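# Close a box end wall by tucking its flap tabs

## Task

Bend the top flap of the upright end wall over and press both of its tabs all the way into the slots in the box floor. At the finish, that end wall and both long side walls must be standing, the corner flaps at that end must be tucked inward, and the box must sit on its base. Nothing may count as done if it only stays in place because the robot is holding it.

## Robot and tools

Robot: two arms, left_arm and right_arm, each with six joints and a parallel gripper. The gripper's fingers extend along its own +z axis and close along its y axis.

World frame: all positions in results share one frame. The origin is on the table surface midway between the arms. +z is up, +x points out across the table, and left_arm sits on the +y side. The names left and right refer to the arms, not to sides of any picture.

Tool execute_actions, argument actions: a list holding zero or one item. Optional argument pictures (true/false) asks for camera images with the result. Images always come back when actions is empty.
- Empty list []: sends nothing and reports the current state. This is LOOK.
- Motion item {"rows": [[...]], "steps": n}: n is 8 to 15 control steps of 1/30 s each, and 15 if omitted. rows holds 1 to 15 rows. Each row is applied for one step, and the last row repeats to fill n.
- Wait item {"steps": n} with no rows: n is up to 300. It sends nothing new and returns once n steps have passed since the previous result.

A row is always one flat list of 14 numbers covering both arms, even when only one arm should move. Positions 1-6 are left_arm joint targets: waist, shoulder, elbow, wrist pitch, wrist yaw, wrist roll. Position 7 is the left gripper opening. Positions 8-14 give the same seven values for right_arm.

Joint values are absolute target angles in radians, in the same form the Joint positions line prints them. They are not offsets. Stated ranges, per arm:
- waist -2.618 to 3.054
- shoulder 0.000 to 3.142
- elbow 0.000 to 3.142
- wrist pitch -1.571 to 1.571
- wrist yaw -1.571 to 1.571
- wrist roll -2.094 to 2.094

The true end of a joint may differ from the stated one by up to 0.036 rad either way. A whole call is refused, and nothing moves, if any target lies more than 0.036 beyond an end and also further out than that joint's last reading. Targets past the real end are clipped to it. The line "joint sent to its limit" then appears, possibly referring to an earlier action. If that line is absent, it does not prove the joint has more room.

Gripper opening is an absolute value from -1 (closed) to +1 (fully open, 0.094 m between pads). grip_measured reports the actual finger opening on the same scale. Away from the extremes, the fingers go to where grip_measured equals the commanded number. Each gripper's reading may be biased by about 1 mm, consistently within a scene. To grasp something, keep commanding below grip_measured: about 0.03 below gives a firm hold, and a smaller gap gives a lighter one. Pad force tops out around 50-62 N. It is weaker on very thin parts under about 2 mm.

Motion limits: each joint target is kept within a fixed lead of the measured angle on every step. The leads are waist 0.202, shoulder 0.258, elbow 0.238, wrist pitch 0.573, wrist yaw and roll 0.522 rad. If the targets would move a gripper more than 70 mm from where it is, all of that arm's targets are pulled back proportionally. Far targets therefore take several calls.

Timing: each result is captured 8 steps before its action finishes. Those remaining steps, plus time spent composing the next reply, run before the next action begins. Arms keep heading for the last row sent until everything nearly stops moving or a step is HELD. After that, only a new action makes them go further or press harder.

Result lines:
- The state line `left_arm: …` | `right_arm: …` gives each gripper's end_effector_position in metres and end_effector_quat_wxyz in the world frame. The position is the point between the pads, about 1 cm behind the tips. It can be inaccurate, especially when an arm is stretched far.
- Joint positions and Joint velocities: one block per arm, with six joints (rad, rad/s) then the pad gap (m, m/s).
- Joint torques: six values per arm in joint order. These are total drive outputs, with per-unit offset, scale and noise, and they are nonzero even in free air.
- "joint command not followed": a clearance check altered or blocked some joint targets. The rest of the row still ran.
- HELD: marks steps where all or part of your row was not sent.
- MOTOR HOT appears from 75 °C. OVER-TEMPERATURE FAULT means an arm was stopped: for 10 s at 90 °C, and it goes limp at 100 °C. Holding loads for long periods heats motors.

Tool zoom_image: arguments camera (cam_high, cam_left_wrist or cam_right_wrist) and region [x0, y0, x1, y1]. The region is given in pixels of that camera's latest image, with the origin at the top left, and is at most 504 by 504. Images are 504x504 for cam_high and 616x616 for each wrist camera, which are fisheye cameras. Calibrations are supplied and may be slightly off.

Tool finished_scene, argument scene: the number of the current scene. It ends that scene for good, checks the goal, and starts the next scene if any. Call it only once the flap is tucked and stays so with the grippers released. Sending a reply with no tool call ends everything.

Avoid:
- dropping parts
- knocking anything off the table
- slamming into or shoving the box hard
- letting the arms collide or press on each other
- needless effort or jerky motion

The box may be briefly tugged or nudged by outside disturbances, so check its state before finishing.

Each tool is called after "Request:" as name(argument=value, ...), one argument or row to a line, values as JSON.

## Session

Request:
execute_actions(
  actions=[],
)

Scene clock: 0.00 s of 4500.00 s.
left_arm: end_effector_position=(+0.3415, +0.2295, +0.3928) grip_measured=-0.380 end_effector_quat_wxyz=(+0.689, +0.073, +0.717, -0.076) | right_arm: end_effector_position=(+0.4203, -0.3926, +0.4120) grip_measured=+1.000 end_effector_quat_wxyz=(+0.712, +0.036, +0.700, -0.035)
Joint positions: left_arm=[-0.016  1.061  1.034 -0.013 -0.01  -0.008  0.029] | right_arm=[-0.002  1.037  1.045  0.01  -0.011  0.002  0.094]
Joint velocities: left_arm=[-0.002 -0.007 -0.007 -0.095 -0.037  0.066 -0.001] | right_arm=[ 0.002 -0.002 -0.002 -0.051 -0.007 -0.037  0.   ]
Joint torques (N m, as the arm reports them, + toward a larger angle): no reading
Motor temperatures (°C, as the motors report them): left_arm=[23 23 24 24 23 26] | right_arm=[23 26 24 26 25 25]

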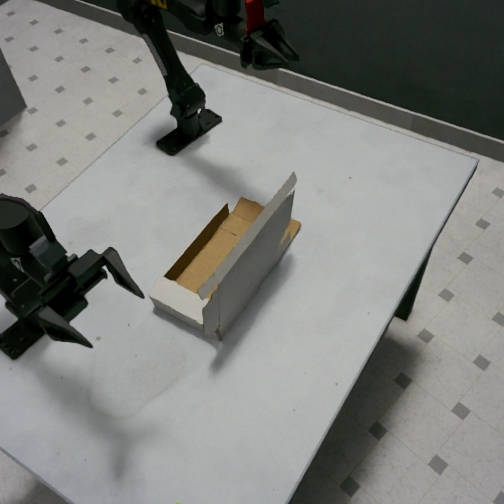

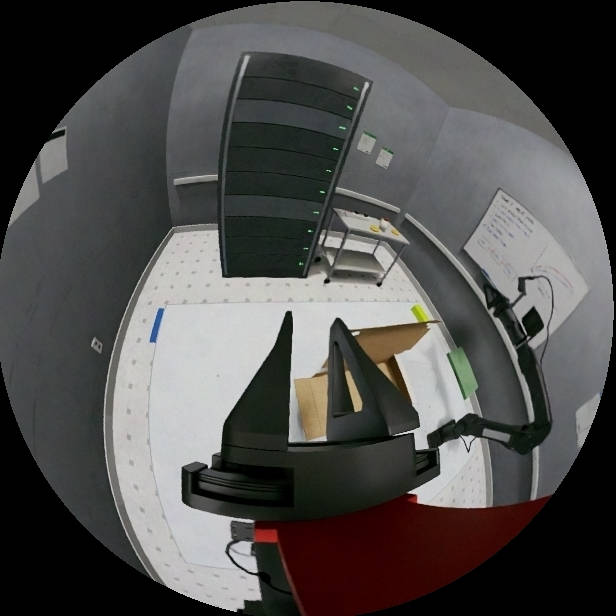

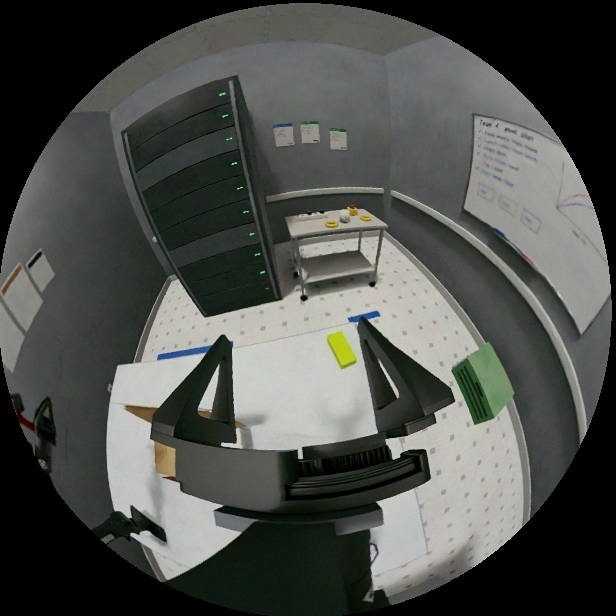

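Request:
zoom_image(
  camera="cam_high",
  region=[130, 160, 320, 350],
)

Request:
zoom_image(
  camera="cam_left_wrist",
  region=[270, 290, 470, 460],
)

Region (130, 160, 320, 350) of cam_high's 504x504 image, scaled by 2.653, with more detail than that image has.

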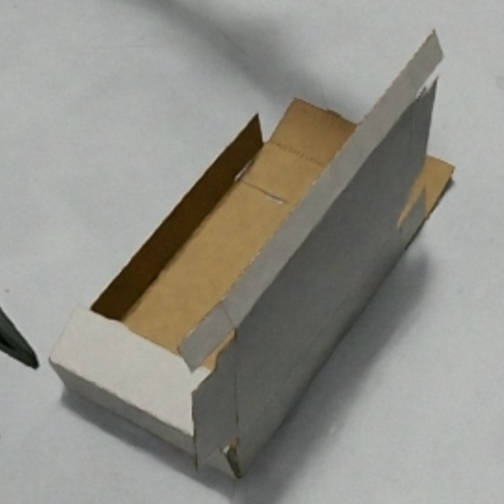

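Region (270, 290, 470, 460) of cam_left_wrist's 616x616 image, scaled by 2.520, with more detail than that image has; it fills the top 428 rows of this view, and the rest is white.

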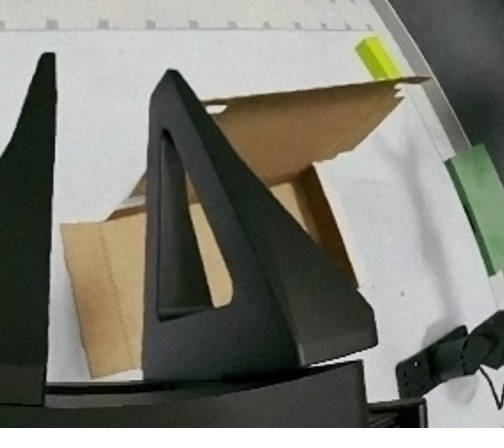

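Request:
execute_actions(
  actions=[
    {"rows": [[-0.016,1.061,1.034,-1.0,-0.01,-0.008,-0.38, -0.002,1.037,1.045,-1.0,-0.011,0.002,1.0]], "steps": 15},
  ],
)

Request:
execute_actions(
  actions=[
    {"steps": 30},
  ],
)

Scene clock: 5.73 s of 4500.00 s.
left_arm: end_effector_position=(+0.3089, +0.2368, +0.2801) grip_measured=-0.380 end_effector_quat_wxyz=(+0.498, +0.090, +0.861, -0.053) | right_arm: end_effector_position=(+0.3947, -0.3897, +0.3014) grip_measured=+1.000 end_effector_quat_wxyz=(+0.532, +0.046, +0.845, -0.025)
Joint positions: left_arm=[-0.016  1.06   1.04  -0.501 -0.01  -0.008  0.029] | right_arm=[-0.002  1.034  1.049 -0.463 -0.011  0.002  0.094]
Joint velocities: left_arm=[-0.002 -0.002 -0.012 -2.308 -0.051 -0.051  0.   ] | right_arm=[ 0.012 -0.002  0.012 -2.161 -0.037  0.007  0.   ]
Joint torques (N m, as the arm reports them, + toward a larger angle): left_arm=[-0.14 -1.8   5.61  1.79  0.05  0.01] | right_arm=[-0.04 -2.5   6.48  1.65  0.    0.02]
Motor temperatures (°C, as the motors report them): left_arm=[23 23 25 26 23 26] | right_arm=[23 26 24 27 25 25]
Steps of this call (steps 1 to 90: nothing new was sent; then 2.50 s passed at rest; steps 91 to 97: the first 7 steps of this action). Readings (joint positions):
91: left_arm=[-0.016 1.060 1.038 -0.053 -0.010 -0.008] | right_arm=[-0.002 1.037 1.048 -0.028 -0.011 0.002]
92: left_arm=[-0.016 1.058 1.040 -0.117 -0.010 -0.008] | right_arm=[-0.002 1.034 1.049 -0.091 -0.011 0.002]
94: left_arm=[-0.016 1.058 1.040 -0.265 -0.010 -0.008] | right_arm=[-0.002 1.034 1.049 -0.236 -0.011 0.002]
97: the state above

Scene clock: 6.73 s of 4500.00 s.
left_arm: end_effector_position=(+0.2257, +0.2556, +0.1900) grip_measured=-0.380 end_effector_quat_wxyz=(+0.270, +0.101, +0.957, -0.026) | right_arm: end_effector_position=(+0.3121, -0.3804, +0.2045) grip_measured=+1.000 end_effector_quat_wxyz=(+0.297, +0.053, +0.953, -0.011)
Joint positions: left_arm=[-0.016  1.06   1.032 -0.993 -0.01  -0.008  0.029] | right_arm=[-0.002  1.034  1.049 -0.982 -0.011  0.002  0.094]
Joint velocities: left_arm=[-0.007 -0.012  0.002 -0.037 -0.037 -0.051 -0.   ] | right_arm=[-0.002 -0.002 -0.022 -0.007  0.022 -0.022  0.   ]
Joint torques (N m, as the arm reports them, + toward a larger angle): left_arm=[-0.01 -1.93  5.72  1.16  0.05  0.02] | right_arm=[-0.02 -1.92  5.95  1.12  0.    0.01]
Motor temperatures (°C, as the motors report them): left_arm=[23 23 25 26 23 26] | right_arm=[23 26 24 27 25 25]
Kept back: nothing.
Steps of this call (steps 1 to 8: the last 8 steps of your previous action; steps 9 to 30: the robot went on to your last target). Readings (joint positions):
1: left_arm=[-0.016 1.060 1.040 -0.579 -0.010 -0.008] | right_arm=[-0.002 1.034 1.049 -0.538 -0.011 0.002]
2: left_arm=[-0.016 1.060 1.040 -0.656 -0.010 -0.008] | right_arm=[-0.002 1.034 1.049 -0.614 -0.011 0.002]
4: left_arm=[-0.016 1.060 1.036 -0.787 -0.010 -0.008] | right_arm=[-0.002 1.034 1.049 -0.752 -0.011 0.002]
8: left_arm=[-0.016 1.060 1.032 -0.925 -0.010 -0.008] | right_arm=[-0.002 1.034 1.049 -0.902 -0.011 0.002]
30: the state above

Request:
execute_actions(
  actions=[
    {"rows": [[-0.016,1.061,1.034,-1.0,-0.01,-0.008,-0.38, 0.3,1.3,1.021,-0.804,-0.335,0.647,0.3]], "steps": 15},
  ],
)

Request:
execute_actions(
  actions=[
    {"steps": 25},
  ],
)

Scene clock: 9.40 s of 4500.00 s.
left_arm: end_effector_position=(+0.2256, +0.2556, +0.1900) grip_measured=-0.380 end_effector_quat_wxyz=(+0.270, +0.101, +0.957, -0.026) | right_arm: end_effector_position=(+0.3444, -0.2587, +0.1516) grip_measured=+0.303 end_effector_quat_wxyz=(+0.188, +0.106, +0.960, +0.179)
Joint positions: left_arm=[-0.016  1.06   1.032 -0.993 -0.01  -0.008  0.029] | right_arm=[ 0.28   1.3    1.042 -0.84  -0.234  0.445  0.061]
Joint velocities: left_arm=[-0.007  0.007 -0.007 -0.095  0.066  0.037 -0.001] | right_arm=[ 0.716  0.632 -0.188  0.359 -0.799  1.326 -0.001]
Joint torques (N m, as the arm reports them, + toward a larger angle): left_arm=[-0.32 -1.57  5.66  1.13  0.1   0.  ] | right_arm=[-2.17 -8.45  5.54  0.89  0.13  0.06]
Motor temperatures (°C, as the motors report them): left_arm=[23 23 25 26 23 26] | right_arm=[23 26 25 27 25 25]
Steps of this call (steps 1 to 15: the robot went on to your last target; steps 16 to 73: nothing new was sent; steps 74 to 80: the first 7 steps of this action). Readings (joint positions):
74: left_arm=[-0.016 1.060 1.032 -0.993 -0.010 -0.008] | right_arm=[0.014 1.050 1.049 -0.977 -0.028 0.054]
75: left_arm=[-0.016 1.060 1.032 -0.993 -0.010 -0.008] | right_arm=[0.053 1.082 1.049 -0.952 -0.062 0.121]
77: left_arm=[-0.016 1.060 1.032 -0.993 -0.010 -0.008] | right_arm=[0.152 1.181 1.049 -0.902 -0.130 0.262]
80: the state above

Scene clock: 10.23 s of 4500.00 s.
left_arm: end_effector_position=(+0.2256, +0.2556, +0.1900) grip_measured=-0.380 end_effector_quat_wxyz=(+0.270, +0.101, +0.957, -0.026) | right_arm: end_effector_position=(+0.3413, -0.2354, +0.1489) grip_measured=+0.303 end_effector_quat_wxyz=(+0.146, +0.178, +0.943, +0.239)
Joint positions: left_arm=[-0.016  1.06   1.032 -0.993 -0.01  -0.008  0.029] | right_arm=[ 0.303  1.319  1.029 -0.808 -0.329  0.645  0.061]
Joint velocities: left_arm=[ 0.002 -0.007 -0.002  0.051 -0.037  0.051 -0.001] | right_arm=[ 0.007 -0.012  0.002 -0.066 -0.066 -0.037 -0.   ]
Joint torques (N m, as the arm reports them, + toward a larger angle): left_arm=[ 0.02 -1.46  5.49  1.16  0.04  0.  ] | right_arm=[-0.26 -6.71  5.76  1.1  -0.22  0.03]
Motor temperatures (°C, as the motors report them): left_arm=[23 23 25 26 23 26] | right_arm=[23 26 25 27 25 25]
Kept back: nothing.
Steps of this call (steps 1 to 8: the last 8 steps of your previous action; steps 9 to 25: the robot went on to your last target). Readings (joint positions):
1: left_arm=[-0.016 1.060 1.032 -0.993 -0.010 -0.008] | right_arm=[0.296 1.316 1.036 -0.832 -0.258 0.485]
2: left_arm=[-0.016 1.060 1.032 -0.993 -0.010 -0.008] | right_arm=[0.302 1.319 1.030 -0.830 -0.276 0.517]
4: left_arm=[-0.016 1.060 1.032 -0.993 -0.010 -0.008] | right_arm=[0.303 1.319 1.029 -0.826 -0.296 0.563]
8: left_arm=[-0.016 1.060 1.032 -0.993 -0.010 -0.008] | right_arm=[0.303 1.319 1.029 -0.814 -0.316 0.612]
25: the state above

Request:
execute_actions(
  actions=[
    {"rows": [[-0.016,1.061,1.034,-1.0,-0.01,-0.008,-0.38, 0.33,1.3,1.03,-0.804,-0.2,0.647,0.3],[-0.016,1.061,1.034,-1.0,-0.01,-0.008,-0.38, 0.36,1.3,1.03,-0.804,-0.1,0.647,0.3],[-0.016,1.061,1.034,-1.0,-0.01,-0.008,-0.38, 0.39,1.3,1.03,-0.804,0.0,0.647,0.3],[-0.016,1.061,1.034,-1.0,-0.01,-0.008,-0.38, 0.42,1.3,1.03,-0.804,0.1,0.647,0.3],[-0.016,1.061,1.034,-1.0,-0.01,-0.008,-0.38, 0.45,1.3,1.03,-0.804,0.2,0.647,0.3],[-0.016,1.061,1.034,-1.0,-0.01,-0.008,-0.38, 0.49,1.3,1.03,-0.804,0.3,0.647,0.3],[-0.016,1.061,1.034,-1.0,-0.01,-0.008,-0.38, 0.53,1.3,1.03,-0.804,0.335,0.647,0.3],[-0.016,1.061,1.034,-1.0,-0.01,-0.008,-0.38, 0.57,1.3,1.03,-0.804,0.335,0.647,0.3],[-0.016,1.061,1.034,-1.0,-0.01,-0.008,-0.38, 0.61,1.3,1.03,-0.804,0.335,0.647,0.3],[-0.016,1.061,1.034,-1.0,-0.01,-0.008,-0.38, 0.65,1.3,1.03,-0.804,0.335,0.647,0.3],[-0.016,1.061,1.034,-1.0,-0.01,-0.008,-0.38, 0.69,1.3,1.03,-0.804,0.335,0.647,0.3],[-0.016,1.061,1.034,-1.0,-0.01,-0.008,-0.38, 0.73,1.3,1.03,-0.804,0.335,0.647,0.3],[-0.016,1.061,1.034,-1.0,-0.01,-0.008,-0.38, 0.77,1.3,1.03,-0.804,0.335,0.647,0.3],[-0.016,1.061,1.034,-1.0,-0.01,-0.008,-0.38, 0.80,1.3,1.03,-0.804,0.335,0.647,0.3],[-0.016,1.061,1.034,-1.0,-0.01,-0.008,-0.38, 0.817,1.3,1.03,-0.804,0.335,0.647,0.3]], "steps": 15},
  ],
)

Request:
execute_actions(
  actions=[
    {"steps": 25},
  ],
  pictures=true,
)

Scene clock: 12.27 s of 4500.00 s.
left_arm: end_effector_position=(+0.2256, +0.2556, +0.1900) grip_measured=-0.380 end_effector_quat_wxyz=(+0.270, +0.101, +0.957, -0.026) | right_arm: end_effector_position=(+0.3465, -0.2523, +0.1406) grip_measured=+0.303 end_effector_quat_wxyz=(+0.217, +0.152, +0.960, +0.091)
Joint positions: left_arm=[-0.016  1.06   1.032 -0.993 -0.01  -0.008  0.029] | right_arm=[ 0.454  1.319  1.029 -0.807  0.047  0.646  0.061]
Joint velocities: left_arm=[ 0.012 -0.012 -0.002 -0.037  0.022 -0.022  0.001] | right_arm=[ 1.028  0.037 -0.007  0.022  1.971 -0.051 -0.   ]
Joint torques (N m, as the arm reports them, + toward a larger angle): left_arm=[ 0.01 -1.4   5.87  1.15  0.09 -0.02] | right_arm=[ 1.22 -6.69  6.33  1.12 -0.09  0.02]
Motor temperatures (°C, as the motors report them): left_arm=[23 23 25 26 23 26] | right_arm=[23 26 25 27 25 25]
Steps of this call (steps 1 to 15: the robot went on to your last target; steps 16 to 54: nothing new was sent; steps 55 to 61: the first 7 steps of this action). Readings (joint positions):
55: left_arm=[-0.016 1.060 1.032 -0.993 -0.010 -0.008] | right_arm=[0.306 1.319 1.029 -0.808 -0.313 0.645]
56: left_arm=[-0.016 1.060 1.032 -0.993 -0.010 -0.008] | right_arm=[0.315 1.319 1.029 -0.807 -0.275 0.646]
58: left_arm=[-0.016 1.060 1.032 -0.993 -0.010 -0.008] | right_arm=[0.357 1.319 1.029 -0.807 -0.164 0.646]
61: the state above

Scene clock: 13.10 s of 4500.00 s.
left_arm: end_effector_position=(+0.2256, +0.2556, +0.1900) grip_measured=-0.380 end_effector_quat_wxyz=(+0.270, +0.101, +0.957, -0.026) | right_arm: end_effector_position=(+0.3200, -0.1896, +0.1491) grip_measured=+0.303 end_effector_quat_wxyz=(+0.280, +0.009, +0.960, +0.026)
Joint positions: left_arm=[-0.016  1.06   1.032 -0.993 -0.01  -0.008  0.029] | right_arm=[ 0.816  1.319  1.029 -0.801  0.32   0.646  0.061]
Joint velocities: left_arm=[ 0.002  0.002 -0.007 -0.051  0.007  0.007 -0.   ] | right_arm=[-0.012 -0.012  0.002  0.022  0.007  0.007  0.   ]
Joint torques (N m, as the arm reports them, + toward a larger angle): left_arm=[ 0.1  -1.46  5.67  1.18  0.05  0.08] | right_arm=[ 0.03 -6.73  6.35  1.06  0.31  0.03]
Motor temperatures (°C, as the motors report them): left_arm=[23 23 25 26 23 26] | right_arm=[23 26 25 27 25 25]
Kept back: nothing.
Steps of this call (steps 1 to 8: the last 8 steps of your previous action; steps 9 to 25: the robot went on to your last target). Readings (joint positions):
1: left_arm=[-0.016 1.060 1.032 -0.993 -0.010 -0.008] | right_arm=[0.492 1.319 1.029 -0.807 0.105 0.646]
2: left_arm=[-0.016 1.060 1.032 -0.993 -0.010 -0.008] | right_arm=[0.530 1.319 1.029 -0.806 0.151 0.646]
4: left_arm=[-0.016 1.060 1.032 -0.993 -0.010 -0.008] | right_arm=[0.612 1.319 1.029 -0.805 0.215 0.646]
8: left_arm=[-0.016 1.060 1.032 -0.993 -0.010 -0.008] | right_arm=[0.768 1.319 1.029 -0.802 0.276 0.646]
25: the state above
camera_calibration (this result's frames):
cam_left_wrist: T_world_to_cam=[[-0.0190028, -0.991543, 0.128381, 0.235407], [-0.940061, 0.0614456, 0.335425, 0.148752], [-0.340476, -0.114312, -0.933278, 0.392553], [0, 0, 0, 1]] pos_world=[0.277964, 0.26915, 0.286245]
cam_right_wrist: T_world_to_cam=[[-0.156778, -0.987319, -0.0249305, -0.144667], [-0.949236, 0.143665, 0.279841, 0.308923], [-0.272711, 0.0675381, -0.959722, 0.356591], [0, 0, 0, 1]] pos_world=[0.367807, -0.211298, 0.252173]

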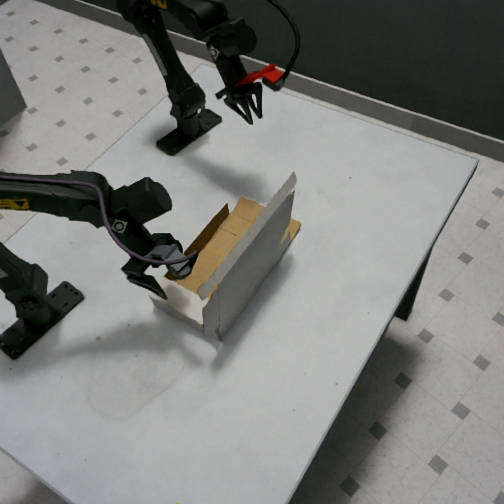

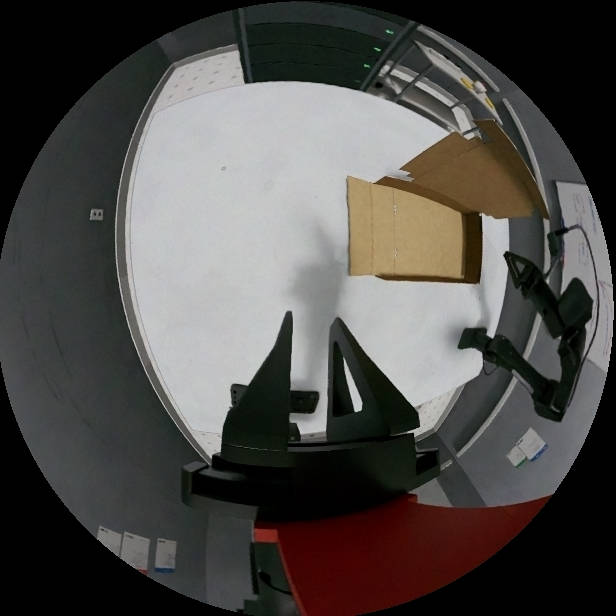

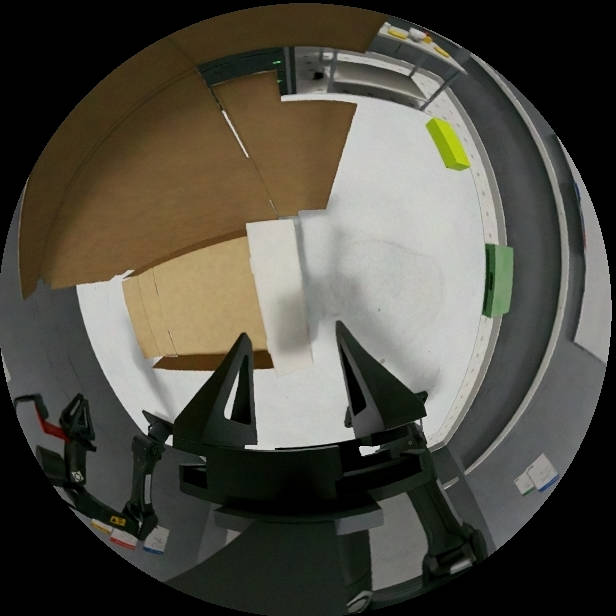

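Request:
zoom_image(
  camera="cam_right_wrist",
  region=[110, 190, 370, 400],
)

Request:
zoom_image(
  camera="cam_left_wrist",
  region=[330, 110, 560, 300],
)

Region (110, 190, 370, 400) of cam_right_wrist's 616x616 image, scaled by 1.938, with more detail than that image has; it fills the top 407 rows of this view, and the rest is white.

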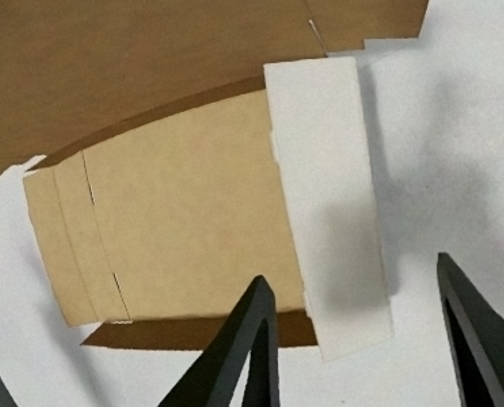

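Region (330, 110, 560, 300) of cam_left_wrist's 616x616 image, scaled by 2.191, with more detail than that image has; it fills the top 416 rows of this view, and the rest is white.

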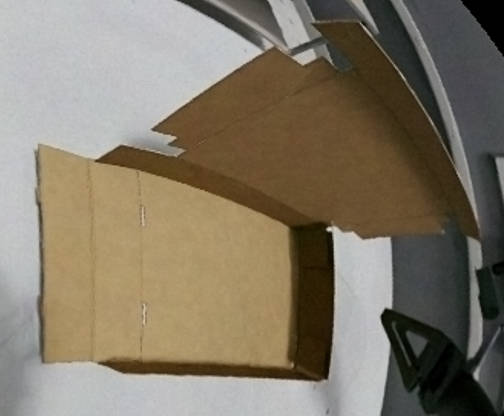

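Request:
execute_actions(
  actions=[
    {"rows": [[-0.016,1.061,1.034,-1.0,-0.01,-0.008,-0.38, 0.815,1.302,1.015,-0.795,0.34,0.647,0.25],[-0.016,1.061,1.034,-1.0,-0.01,-0.008,-0.38, 0.814,1.305,0.995,-0.78,0.345,0.647,0.2],[-0.016,1.061,1.034,-1.0,-0.01,-0.008,-0.38, 0.813,1.308,0.975,-0.765,0.35,0.647,0.15],[-0.016,1.061,1.034,-1.0,-0.01,-0.008,-0.38, 0.812,1.311,0.955,-0.75,0.35,0.647,0.1],[-0.016,1.061,1.034,-1.0,-0.01,-0.008,-0.38, 0.812,1.314,0.935,-0.74,0.35,0.647,0.064],[-0.016,1.061,1.034,-1.0,-0.01,-0.008,-0.38, 0.812,1.317,0.915,-0.73,0.35,0.647,0.064],[-0.016,1.061,1.034,-1.0,-0.01,-0.008,-0.38, 0.812,1.32,0.90,-0.72,0.35,0.647,0.064],[-0.016,1.061,1.034,-1.0,-0.01,-0.008,-0.38, 0.812,1.32,0.89,-0.713,0.35,0.647,0.064]], "steps": 15},
  ],
)

Request:
execute_actions(
  actions=[
    {"steps": 15},
  ],
  pictures=true,
)

Scene clock: 15.97 s of 4500.00 s.
left_arm: end_effector_position=(+0.2256, +0.2556, +0.1900) grip_measured=-0.380 end_effector_quat_wxyz=(+0.270, +0.101, +0.957, -0.026) | right_arm: end_effector_position=(+0.3176, -0.1946, +0.1304) grip_measured=+0.068 end_effector_quat_wxyz=(+0.278, +0.009, +0.960, +0.016)
Joint positions: left_arm=[-0.016  1.06   1.032 -0.993 -0.01  -0.008  0.029] | right_arm=[ 0.816  1.319  0.958 -0.746  0.333  0.646  0.05 ]
Joint velocities: left_arm=[ 0.007  0.007 -0.002  0.007  0.022  0.007  0.   ] | right_arm=[ 0.002 -0.017 -0.593  0.168  0.022  0.022 -0.003]
Joint torques (N m, as the arm reports them, + toward a larger angle): left_arm=[ 0.2  -1.42  5.54  1.14  0.03  0.  ] | right_arm=[-0.41 -4.87  4.78  0.99  0.34  0.03]
Motor temperatures (°C, as the motors report them): left_arm=[23 23 25 26 23 26] | right_arm=[23 26 25 27 25 25]
Steps of this call (steps 1 to 30: the robot went on to your last target; steps 31 to 79: nothing new was sent; steps 80 to 86: the first 7 steps of this action). Readings (joint positions):
80: left_arm=[-0.016 1.060 1.032 -0.993 -0.010 -0.008] | right_arm=[0.816 1.319 1.029 -0.801 0.321 0.646]
81: left_arm=[-0.016 1.060 1.032 -0.993 -0.010 -0.008] | right_arm=[0.816 1.319 1.027 -0.798 0.323 0.646]
83: left_arm=[-0.016 1.060 1.032 -0.993 -0.010 -0.008] | right_arm=[0.816 1.319 1.012 -0.778 0.329 0.646]
86: the state above

Scene clock: 16.47 s of 4500.00 s.
left_arm: end_effector_position=(+0.2256, +0.2556, +0.1900) grip_measured=-0.380 end_effector_quat_wxyz=(+0.270, +0.101, +0.957, -0.026) | right_arm: end_effector_position=(+0.3118, -0.2000, +0.1141) grip_measured=+0.067 end_effector_quat_wxyz=(+0.269, +0.007, +0.963, +0.007)
Joint positions: left_arm=[-0.016  1.06   1.032 -0.993 -0.01  -0.008  0.029] | right_arm=[ 0.816  1.319  0.903 -0.718  0.335  0.646  0.05 ]
Joint velocities: left_arm=[-0.007 -0.012 -0.012  0.022 -0.007  0.037 -0.001] | right_arm=[-0.002 -0.032 -0.002  0.022  0.037  0.037 -0.001]
Joint torques (N m, as the arm reports them, + toward a larger angle): left_arm=[ 0.35 -1.44  5.49  1.15  0.03 -0.01] | right_arm=[-0.43 -4.8   5.22  1.05  0.35  0.03]
Motor temperatures (°C, as the motors report them): left_arm=[23 23 25 26 23 26] | right_arm=[23 26 25 27 25 25]
Kept back: nothing.
Steps of this call (steps 1 to 8: the last 8 steps of your previous action; steps 9 to 15: the robot went on to your last target). Readings (joint positions):
1: left_arm=[-0.016 1.060 1.032 -0.993 -0.010 -0.008] | right_arm=[0.816 1.319 0.938 -0.741 0.333 0.646]
2: left_arm=[-0.016 1.060 1.032 -0.993 -0.010 -0.008] | right_arm=[0.816 1.319 0.922 -0.739 0.333 0.646]
4: left_arm=[-0.016 1.060 1.032 -0.993 -0.010 -0.008] | right_arm=[0.816 1.319 0.905 -0.739 0.333 0.646]
8: left_arm=[-0.016 1.060 1.032 -0.993 -0.010 -0.008] | right_arm=[0.816 1.319 0.903 -0.728 0.334 0.646]
15: the state above
camera_calibration (this result's frames):
cam_left_wrist: T_world_to_cam=[[-0.0190028, -0.991543, 0.128381, 0.235407], [-0.940061, 0.0614456, 0.335425, 0.148752], [-0.340476, -0.114312, -0.933278, 0.392553], [0, 0, 0, 1]] pos_world=[0.277964, 0.26915, 0.286245]
cam_right_wrist: T_world_to_cam=[[-0.163544, -0.986408, 0.0159103, -0.159426], [-0.941569, 0.160883, 0.295912, 0.311673], [-0.294449, 0.0334141, -0.955083, 0.320817], [0, 0, 0, 1]] pos_world=[0.361853, -0.218121, 0.216715]

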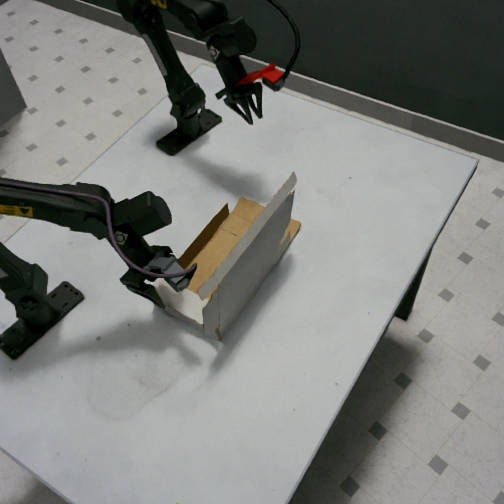

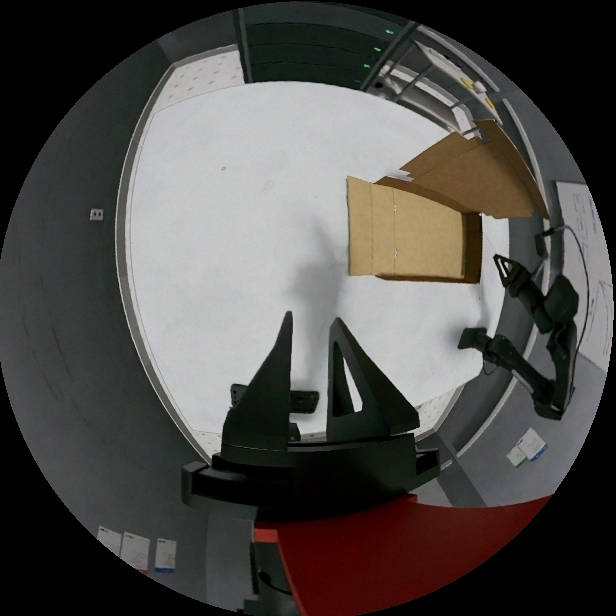

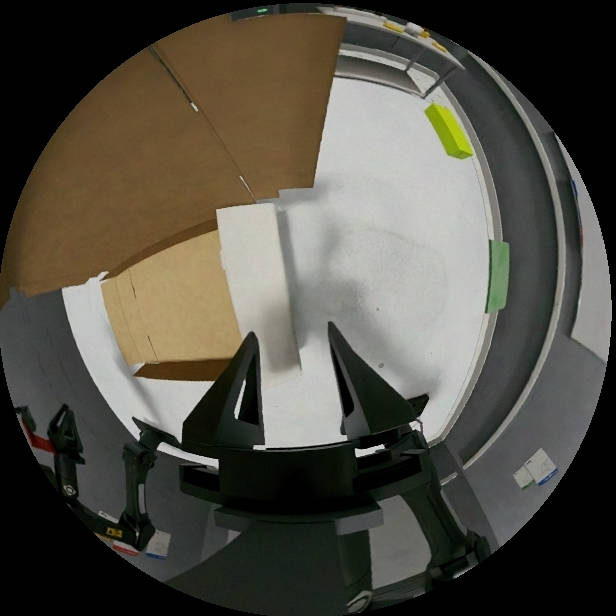

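Request:
execute_actions(
  actions=[
    {"rows": [[-0.016,1.061,1.034,-1.0,-0.01,-0.008,-0.38, 0.812,1.34,0.875,-0.70,0.35,0.647,0.064],[-0.016,1.061,1.034,-1.0,-0.01,-0.008,-0.38, 0.812,1.35,0.86,-0.68,0.35,0.647,0.064],[-0.016,1.061,1.034,-1.0,-0.01,-0.008,-0.38, 0.812,1.358,0.845,-0.66,0.35,0.647,0.064],[-0.016,1.061,1.034,-1.0,-0.01,-0.008,-0.38, 0.812,1.366,0.83,-0.64,0.35,0.647,0.064],[-0.016,1.061,1.034,-1.0,-0.01,-0.008,-0.38, 0.812,1.374,0.815,-0.62,0.35,0.647,0.064],[-0.016,1.061,1.034,-1.0,-0.01,-0.008,-0.38, 0.812,1.382,0.80,-0.60,0.35,0.647,0.064],[-0.016,1.061,1.034,-1.0,-0.01,-0.008,-0.38, 0.812,1.39,0.785,-0.58,0.35,0.647,0.064],[-0.016,1.061,1.034,-1.0,-0.01,-0.008,-0.38, 0.812,1.398,0.77,-0.56,0.35,0.647,0.064],[-0.016,1.061,1.034,-1.0,-0.01,-0.008,-0.38, 0.812,1.406,0.755,-0.54,0.35,0.647,0.064],[-0.016,1.061,1.034,-1.0,-0.01,-0.008,-0.38, 0.812,1.414,0.74,-0.515,0.35,0.647,0.064],[-0.016,1.061,1.034,-1.0,-0.01,-0.008,-0.38, 0.812,1.42,0.73,-0.49,0.35,0.647,0.064]], "steps": 15},
  ],
)

Request:
execute_actions(
  actions=[
    {"steps": 18},
  ],
  pictures=true,
)

Scene clock: 17.73 s of 4500.00 s.
left_arm: end_effector_position=(+0.2256, +0.2556, +0.1900) grip_measured=-0.380 end_effector_quat_wxyz=(+0.270, +0.101, +0.957, -0.026) | right_arm: end_effector_position=(+0.3115, -0.2009, +0.0890) grip_measured=+0.067 end_effector_quat_wxyz=(+0.261, +0.006, +0.965, -0.002)
Joint positions: left_arm=[-0.016  1.06   1.032 -0.993 -0.01  -0.008  0.029] | right_arm=[ 0.816  1.359  0.839 -0.637  0.338  0.646  0.05 ]
Joint velocities: left_arm=[ 0.007  0.007 -0.007 -0.007 -0.066  0.037  0.001] | right_arm=[ 0.017  0.325 -0.505  0.388  0.051 -0.066  0.001]
Joint torques (N m, as the arm reports them, + toward a larger angle): left_arm=[ 0.   -1.72  5.55  1.13  0.03 -0.01] | right_arm=[-0.46 -3.98  4.43  0.9   0.31  0.03]
Motor temperatures (°C, as the motors report them): left_arm=[23 23 25 26 23 26] | right_arm=[23 26 25 28 25 25]
Steps of this call (steps 1 to 15: the robot went on to your last target; steps 16 to 31: nothing new was sent; steps 32 to 38: the first 7 steps of this action). Readings (joint positions):
32: left_arm=[-0.016 1.060 1.032 -0.993 -0.010 -0.008] | right_arm=[0.816 1.319 0.903 -0.715 0.336 0.646]
33: left_arm=[-0.016 1.060 1.032 -0.993 -0.010 -0.008] | right_arm=[0.816 1.321 0.901 -0.709 0.336 0.646]
35: left_arm=[-0.016 1.060 1.032 -0.993 -0.010 -0.008] | right_arm=[0.816 1.330 0.885 -0.682 0.338 0.646]
38: the state above

Scene clock: 18.33 s of 4500.00 s.
left_arm: end_effector_position=(+0.2256, +0.2556, +0.1900) grip_measured=-0.380 end_effector_quat_wxyz=(+0.270, +0.101, +0.957, -0.026) | right_arm: end_effector_position=(+0.3152, -0.1982, +0.0623) grip_measured=+0.066 end_effector_quat_wxyz=(+0.268, +0.008, +0.963, +0.003)
Joint positions: left_arm=[-0.016  1.06   1.032 -0.993 -0.01  -0.008  0.029] | right_arm=[ 0.816  1.404  0.756 -0.491  0.34   0.647  0.05 ]
Joint velocities: left_arm=[ 0.017 -0.007  0.007 -0.007 -0.066  0.022  0.   ] | right_arm=[-0.027  0.012  0.002  0.066  0.007 -0.051  0.   ]
Joint torques (N m, as the arm reports them, + toward a larger angle): left_arm=[-0.13 -1.68  5.51  1.13  0.03 -0.01] | right_arm=[-0.41 -3.98  4.16  1.    0.29  0.02]
Motor temperatures (°C, as the motors report them): left_arm=[23 23 25 26 23 26] | right_arm=[23 26 25 28 25 25]
Kept back: nothing.
Steps of this call (steps 1 to 8: the last 8 steps of your previous action; steps 9 to 18: the robot went on to your last target). Readings (joint positions):
1: left_arm=[-0.016 1.060 1.032 -0.993 -0.010 -0.008] | right_arm=[0.816 1.369 0.822 -0.622 0.338 0.646]
2: left_arm=[-0.016 1.060 1.032 -0.993 -0.010 -0.008] | right_arm=[0.816 1.378 0.805 -0.605 0.340 0.646]
4: left_arm=[-0.016 1.060 1.032 -0.993 -0.010 -0.008] | right_arm=[0.816 1.391 0.780 -0.563 0.339 0.647]
8: left_arm=[-0.016 1.060 1.032 -0.993 -0.010 -0.008] | right_arm=[0.816 1.399 0.761 -0.517 0.340 0.647]
18: the state above
camera_calibration (this result's frames):
cam_left_wrist: T_world_to_cam=[[-0.0190028, -0.991543, 0.128381, 0.235407], [-0.940061, 0.0614456, 0.335425, 0.148752], [-0.340476, -0.114312, -0.933278, 0.392553], [0, 0, 0, 1]] pos_world=[0.277964, 0.26915, 0.286245]
cam_right_wrist: T_world_to_cam=[[-0.16589, -0.985869, 0.0232817, -0.15596], [-0.940664, 0.165282, 0.296367, 0.330399], [-0.296027, 0.0272639, -0.95479, 0.27155], [0, 0, 0, 1]] pos_world=[0.365309, -0.215769, 0.164985]

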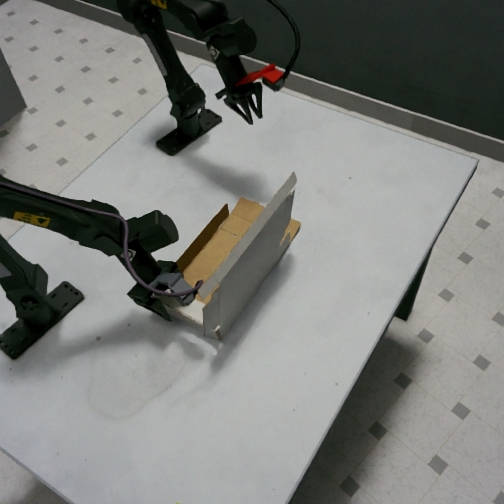

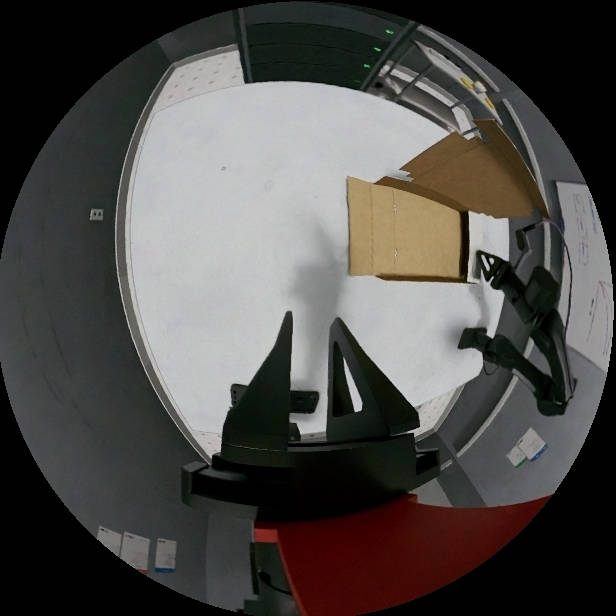

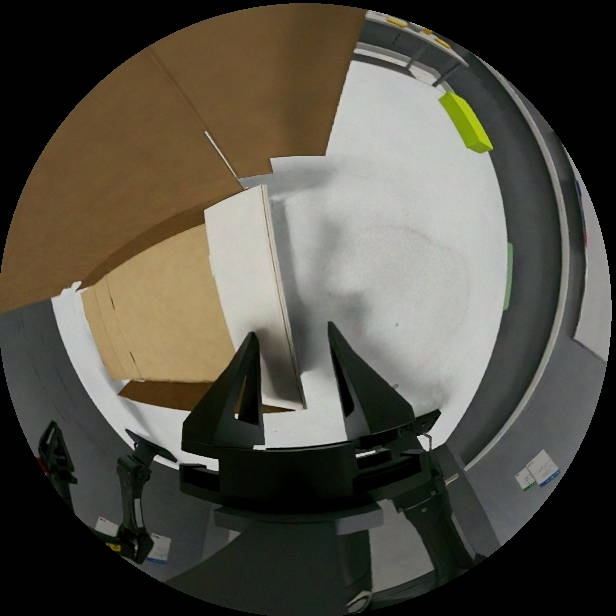

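Request:
execute_actions(
  actions=[
    {"rows": [[-0.016,1.061,1.034,-1.0,-0.01,-0.008,-0.38, 0.812,1.425,0.722,-0.478,0.35,0.647,0.064],[-0.016,1.061,1.034,-1.0,-0.01,-0.008,-0.38, 0.812,1.43,0.714,-0.466,0.35,0.647,0.064],[-0.016,1.061,1.034,-1.0,-0.01,-0.008,-0.38, 0.812,1.435,0.706,-0.454,0.35,0.647,0.064],[-0.016,1.061,1.034,-1.0,-0.01,-0.008,-0.38, 0.812,1.44,0.698,-0.442,0.35,0.647,0.064],[-0.016,1.061,1.034,-1.0,-0.01,-0.008,-0.38, 0.812,1.445,0.69,-0.43,0.35,0.647,0.064],[-0.016,1.061,1.034,-1.0,-0.01,-0.008,-0.38, 0.812,1.45,0.682,-0.418,0.35,0.647,0.064],[-0.016,1.061,1.034,-1.0,-0.01,-0.008,-0.38, 0.812,1.455,0.674,-0.406,0.35,0.647,0.064],[-0.016,1.061,1.034,-1.0,-0.01,-0.008,-0.38, 0.812,1.46,0.666,-0.394,0.35,0.647,0.064],[-0.016,1.061,1.034,-1.0,-0.01,-0.008,-0.38, 0.812,1.465,0.658,-0.382,0.35,0.647,0.064],[-0.016,1.061,1.034,-1.0,-0.01,-0.008,-0.38, 0.812,1.47,0.65,-0.373,0.35,0.647,0.064],[-0.016,1.061,1.034,-1.0,-0.01,-0.008,-0.38, 0.812,1.475,0.645,-0.367,0.35,0.647,0.064]], "steps": 15},
  ],
)

Request:
execute_actions(
  actions=[
    {"steps": 18},
  ],
  pictures=true,
)

Scene clock: 19.43 s of 4500.00 s.
left_arm: end_effector_position=(+0.2256, +0.2556, +0.1900) grip_measured=-0.380 end_effector_quat_wxyz=(+0.270, +0.101, +0.957, -0.026) | right_arm: end_effector_position=(+0.3181, -0.1958, +0.0553) grip_measured=+0.066 end_effector_quat_wxyz=(+0.276, +0.010, +0.961, +0.010)
Joint positions: left_arm=[-0.016  1.06   1.032 -0.993 -0.01  -0.008  0.029] | right_arm=[ 0.816  1.417  0.726 -0.426  0.341  0.647  0.05 ]
Joint velocities: left_arm=[-0.012 -0.012  0.007 -0.007 -0.007 -0.022 -0.   ] | right_arm=[ 0.007  0.081 -0.164  0.462 -0.007 -0.022 -0.   ]
Joint torques (N m, as the arm reports them, + toward a larger angle): left_arm=[ 0.06 -1.62  5.67  1.14  0.06  0.04] | right_arm=[-0.42 -2.46  2.98  0.67  0.3   0.03]
Motor temperatures (°C, as the motors report them): left_arm=[23 23 25 26 23 26] | right_arm=[23 26 25 28 25 25]
Steps of this call (steps 1 to 15: the robot went on to your last target; steps 16 to 26: nothing new was sent; steps 27 to 33: the first 7 steps of this action). Readings (joint positions):
27: left_arm=[-0.016 1.060 1.032 -0.993 -0.010 -0.008] | right_arm=[0.816 1.404 0.755 -0.489 0.340 0.647]
28: left_arm=[-0.016 1.060 1.032 -0.993 -0.010 -0.008] | right_arm=[0.816 1.406 0.753 -0.484 0.341 0.647]
30: left_arm=[-0.016 1.060 1.032 -0.993 -0.010 -0.008] | right_arm=[0.816 1.410 0.743 -0.464 0.341 0.647]
33: the state above

Scene clock: 20.03 s of 4500.00 s.
left_arm: end_effector_position=(+0.2256, +0.2556, +0.1900) grip_measured=-0.380 end_effector_quat_wxyz=(+0.270, +0.101, +0.957, -0.026) | right_arm: end_effector_position=(+0.3205, -0.1937, +0.0414) grip_measured=+0.066 end_effector_quat_wxyz=(+0.283, +0.012, +0.959, +0.016)
Joint positions: left_arm=[-0.016  1.06   1.032 -0.993 -0.01  -0.008  0.029] | right_arm=[ 0.816  1.449  0.682 -0.331  0.34   0.647  0.05 ]
Joint velocities: left_arm=[-0.012  0.007  0.012  0.007  0.007 -0.037  0.001] | right_arm=[-0.002 -0.002 -0.007  0.037  0.051  0.022  0.   ]
Joint torques (N m, as the arm reports them, + toward a larger angle): left_arm=[-0.02 -1.44  5.77  1.2   0.09  0.01] | right_arm=[-0.41 -3.28  3.12  0.78  0.29  0.01]
Motor temperatures (°C, as the motors report them): left_arm=[23 23 26 26 23 26] | right_arm=[23 26 25 27 25 25]
Kept back: nothing.
Steps of this call (steps 1 to 8: the last 8 steps of your previous action; steps 9 to 18: the robot went on to your last target). Readings (joint positions):
1: left_arm=[-0.016 1.060 1.032 -0.993 -0.010 -0.008] | right_arm=[0.816 1.420 0.720 -0.411 0.341 0.647]
2: left_arm=[-0.016 1.060 1.032 -0.993 -0.010 -0.008] | right_arm=[0.816 1.425 0.713 -0.396 0.341 0.647]
4: left_arm=[-0.016 1.060 1.032 -0.993 -0.010 -0.008] | right_arm=[0.816 1.434 0.699 -0.369 0.341 0.647]
8: left_arm=[-0.016 1.060 1.032 -0.993 -0.010 -0.008] | right_arm=[0.816 1.449 0.684 -0.337 0.341 0.647]
18: the state above
camera_calibration (this result's frames):
cam_left_wrist: T_world_to_cam=[[-0.0190028, -0.991543, 0.128381, 0.235407], [-0.940061, 0.0614456, 0.335425, 0.148752], [-0.340476, -0.114312, -0.933278, 0.392553], [0, 0, 0, 1]] pos_world=[0.277964, 0.26915, 0.286245]
cam_right_wrist: T_world_to_cam=[[-0.166759, -0.985962, -0.00839087, -0.148553], [-0.949376, 0.158262, 0.271364, 0.343295], [-0.266227, 0.0532185, -0.96244, 0.2489], [0, 0, 0, 1]] pos_world=[0.367407, -0.214044, 0.145147]

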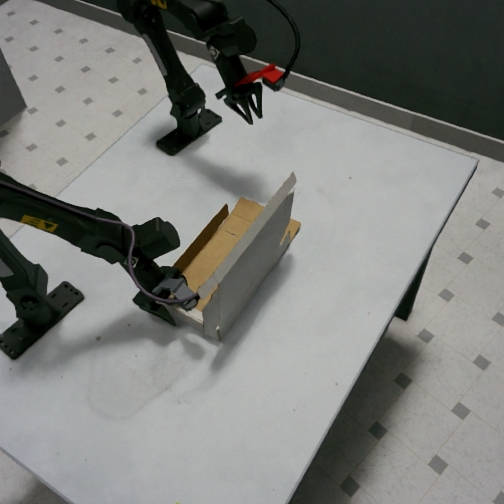

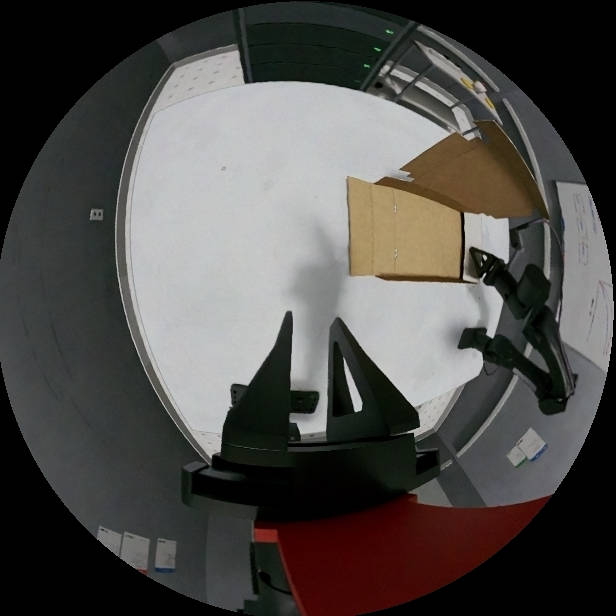

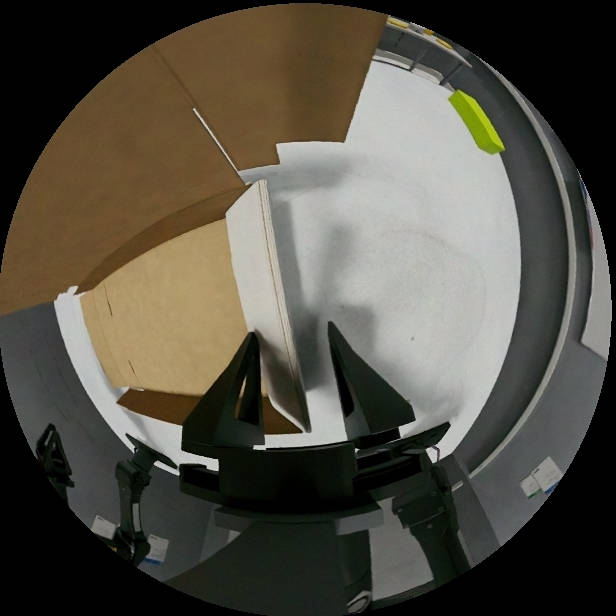

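Request:
execute_actions(
  actions=[
    {"rows": [[-0.016,1.061,1.034,-1.0,-0.01,-0.008,-0.38, 0.815,1.475,0.645,-0.37,0.35,0.647,0.02],[-0.016,1.061,1.034,-1.0,-0.01,-0.008,-0.38, 0.817,1.477,0.645,-0.37,0.35,0.647,-0.03],[-0.016,1.061,1.034,-1.0,-0.01,-0.008,-0.38, 0.819,1.479,0.645,-0.37,0.35,0.647,-0.08],[-0.016,1.061,1.034,-1.0,-0.01,-0.008,-0.38, 0.821,1.481,0.645,-0.37,0.35,0.647,-0.13],[-0.016,1.061,1.034,-1.0,-0.01,-0.008,-0.38, 0.823,1.483,0.645,-0.37,0.35,0.647,-0.18],[-0.016,1.061,1.034,-1.0,-0.01,-0.008,-0.38, 0.825,1.485,0.645,-0.37,0.35,0.647,-0.23],[-0.016,1.061,1.034,-1.0,-0.01,-0.008,-0.38, 0.827,1.487,0.645,-0.37,0.35,0.647,-0.28],[-0.016,1.061,1.034,-1.0,-0.01,-0.008,-0.38, 0.829,1.489,0.645,-0.37,0.35,0.647,-0.33],[-0.016,1.061,1.034,-1.0,-0.01,-0.008,-0.38, 0.83,1.49,0.645,-0.37,0.35,0.647,-0.38],[-0.016,1.061,1.034,-1.0,-0.01,-0.008,-0.38, 0.83,1.49,0.645,-0.37,0.35,0.647,-0.43],[-0.016,1.061,1.034,-1.0,-0.01,-0.008,-0.38, 0.83,1.49,0.645,-0.37,0.35,0.647,-0.47],[-0.016,1.061,1.034,-1.0,-0.01,-0.008,-0.38, 0.83,1.49,0.645,-0.37,0.35,0.647,-0.5]], "steps": 15},
  ],
)

Request:
execute_actions(
  actions=[
    {"steps": 18},
  ],
  pictures=true,
)

Scene clock: 28.70 s of 4500.00 s.
left_arm: end_effector_position=(+0.2256, +0.2556, +0.1900) grip_measured=-0.380 end_effector_quat_wxyz=(+0.270, +0.101, +0.957, -0.026) | right_arm: end_effector_position=(+0.3214, -0.1920, +0.0407) grip_measured=-0.254 end_effector_quat_wxyz=(+0.284, +0.011, +0.959, +0.018)
Joint positions: left_arm=[-0.016  1.06   1.032 -0.993 -0.01  -0.008  0.029] | right_arm=[ 0.818  1.456  0.682 -0.321  0.339  0.648  0.035]
Joint velocities: left_arm=[-0.002  0.007 -0.012  0.022  0.051  0.037  0.   ] | right_arm=[ 0.017  0.037  0.002  0.095  0.037  0.051 -0.048]
Joint torques (N m, as the arm reports them, + toward a larger angle): left_arm=[-0.03 -1.65  5.47  1.15  0.05  0.02] | right_arm=[ 0.63 -3.15  3.09  0.58  0.29  0.03]
Motor temperatures (°C, as the motors report them): left_arm=[23 23 26 26 23 26] | right_arm=[23 26 25 27 25 25]
Steps of this call (steps 1 to 15: the robot went on to your last target; steps 16 to 90: nothing new was sent; then 5.43 s passed at rest; steps 91 to 97: the first 7 steps of this action). Readings (joint positions):
91: left_arm=[-0.016 1.060 1.032 -0.993 -0.010 -0.008] | right_arm=[0.816 1.449 0.682 -0.330 0.340 0.647]
92: left_arm=[-0.016 1.060 1.032 -0.993 -0.010 -0.008] | right_arm=[0.816 1.449 0.682 -0.329 0.340 0.647]
94: left_arm=[-0.016 1.060 1.032 -0.993 -0.010 -0.008] | right_arm=[0.816 1.450 0.682 -0.329 0.340 0.647]
97: the state above

Scene clock: 29.30 s of 4500.00 s.
left_arm: end_effector_position=(+0.2256, +0.2556, +0.1900) grip_measured=-0.380 end_effector_quat_wxyz=(+0.270, +0.101, +0.957, -0.026) | right_arm: end_effector_position=(+0.3213, -0.1896, +0.0391) grip_measured=-0.496 end_effector_quat_wxyz=(+0.284, +0.008, +0.959, +0.018)
Joint positions: left_arm=[-0.016  1.06   1.032 -0.993 -0.01  -0.008  0.029] | right_arm=[ 0.824  1.464  0.682 -0.313  0.34   0.648  0.024]
Joint velocities: left_arm=[-0.007  0.007 -0.022  0.007 -0.022 -0.007 -0.001] | right_arm=[-0.012  0.012 -0.002 -0.066  0.022  0.007  0.001]
Joint torques (N m, as the arm reports them, + toward a larger angle): left_arm=[ 0.14 -1.6   5.55  1.14  0.    0.02] | right_arm=[ 0.49 -3.42  3.11  0.6   0.29  0.02]
Motor temperatures (°C, as the motors report them): left_arm=[23 23 26 26 23 26] | right_arm=[23 26 25 27 25 25]
Kept back: nothing.
Steps of this call (steps 1 to 8: the last 8 steps of your previous action; steps 9 to 15: the robot went on to your last target; steps 16 to 18: nothing new was sent). Readings (joint positions):
1: left_arm=[-0.016 1.060 1.032 -0.993 -0.010 -0.008] | right_arm=[0.820 1.457 0.682 -0.318 0.339 0.648]
2: left_arm=[-0.016 1.060 1.032 -0.993 -0.010 -0.008] | right_arm=[0.821 1.459 0.682 -0.316 0.339 0.648]
4: left_arm=[-0.016 1.060 1.032 -0.993 -0.010 -0.008] | right_arm=[0.824 1.461 0.682 -0.312 0.339 0.648]
8: left_arm=[-0.016 1.060 1.032 -0.993 -0.010 -0.008] | right_arm=[0.824 1.464 0.682 -0.313 0.340 0.648]
18: the state above
All arms were judged still, so your last target was given up. Only a new action makes them travel on or press farther. Fingers that are still opening or closing keep moving.
camera_calibration (this result's frames):
cam_left_wrist: T_world_to_cam=[[-0.0190028, -0.991543, 0.128381, 0.235407], [-0.940061, 0.0614456, 0.335425, 0.148752], [-0.340476, -0.114312, -0.933278, 0.392553], [0, 0, 0, 1]] pos_world=[0.277964, 0.26915, 0.286245]
cam_right_wrist: T_world_to_cam=[[-0.159143, -0.987188, -0.0115181, -0.147002], [-0.951341, 0.150225, 0.26904, 0.343283], [-0.263863, 0.0537733, -0.96306, 0.245997], [0, 0, 0, 1]] pos_world=[0.368095, -0.209916, 0.14286]

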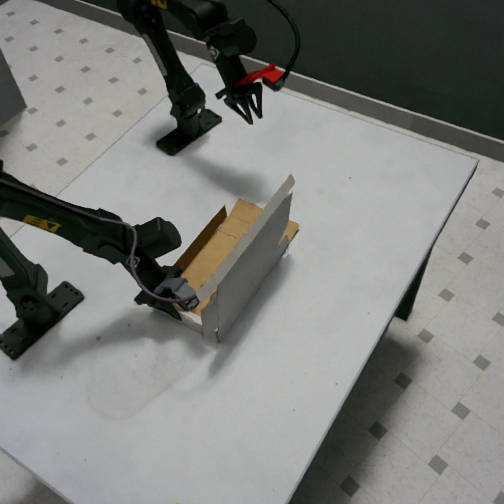

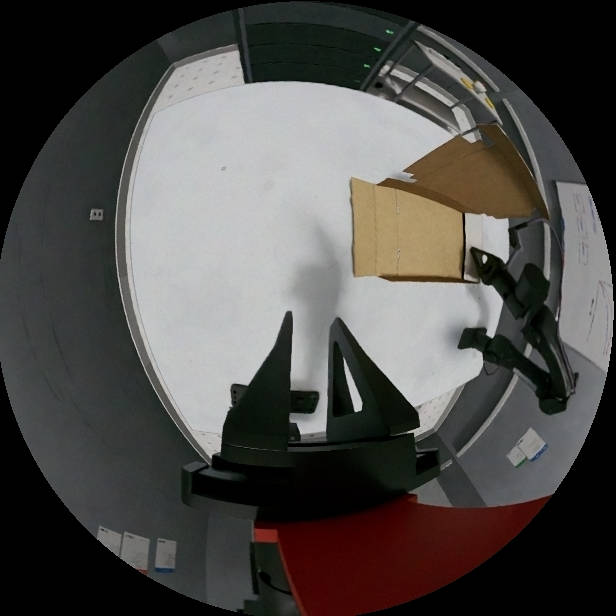

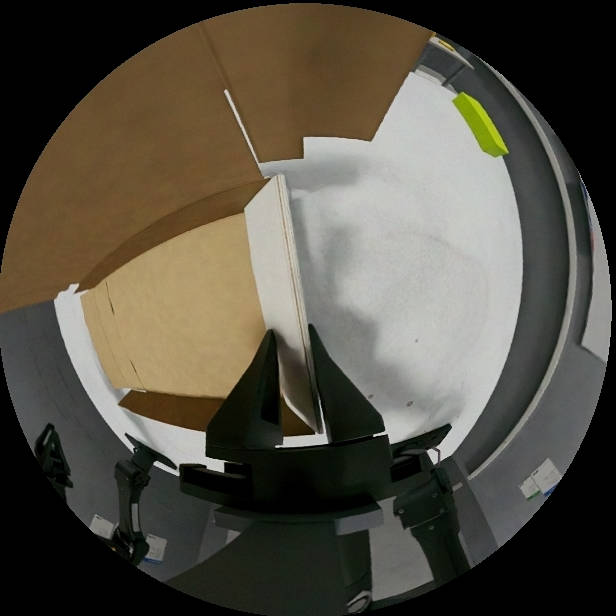

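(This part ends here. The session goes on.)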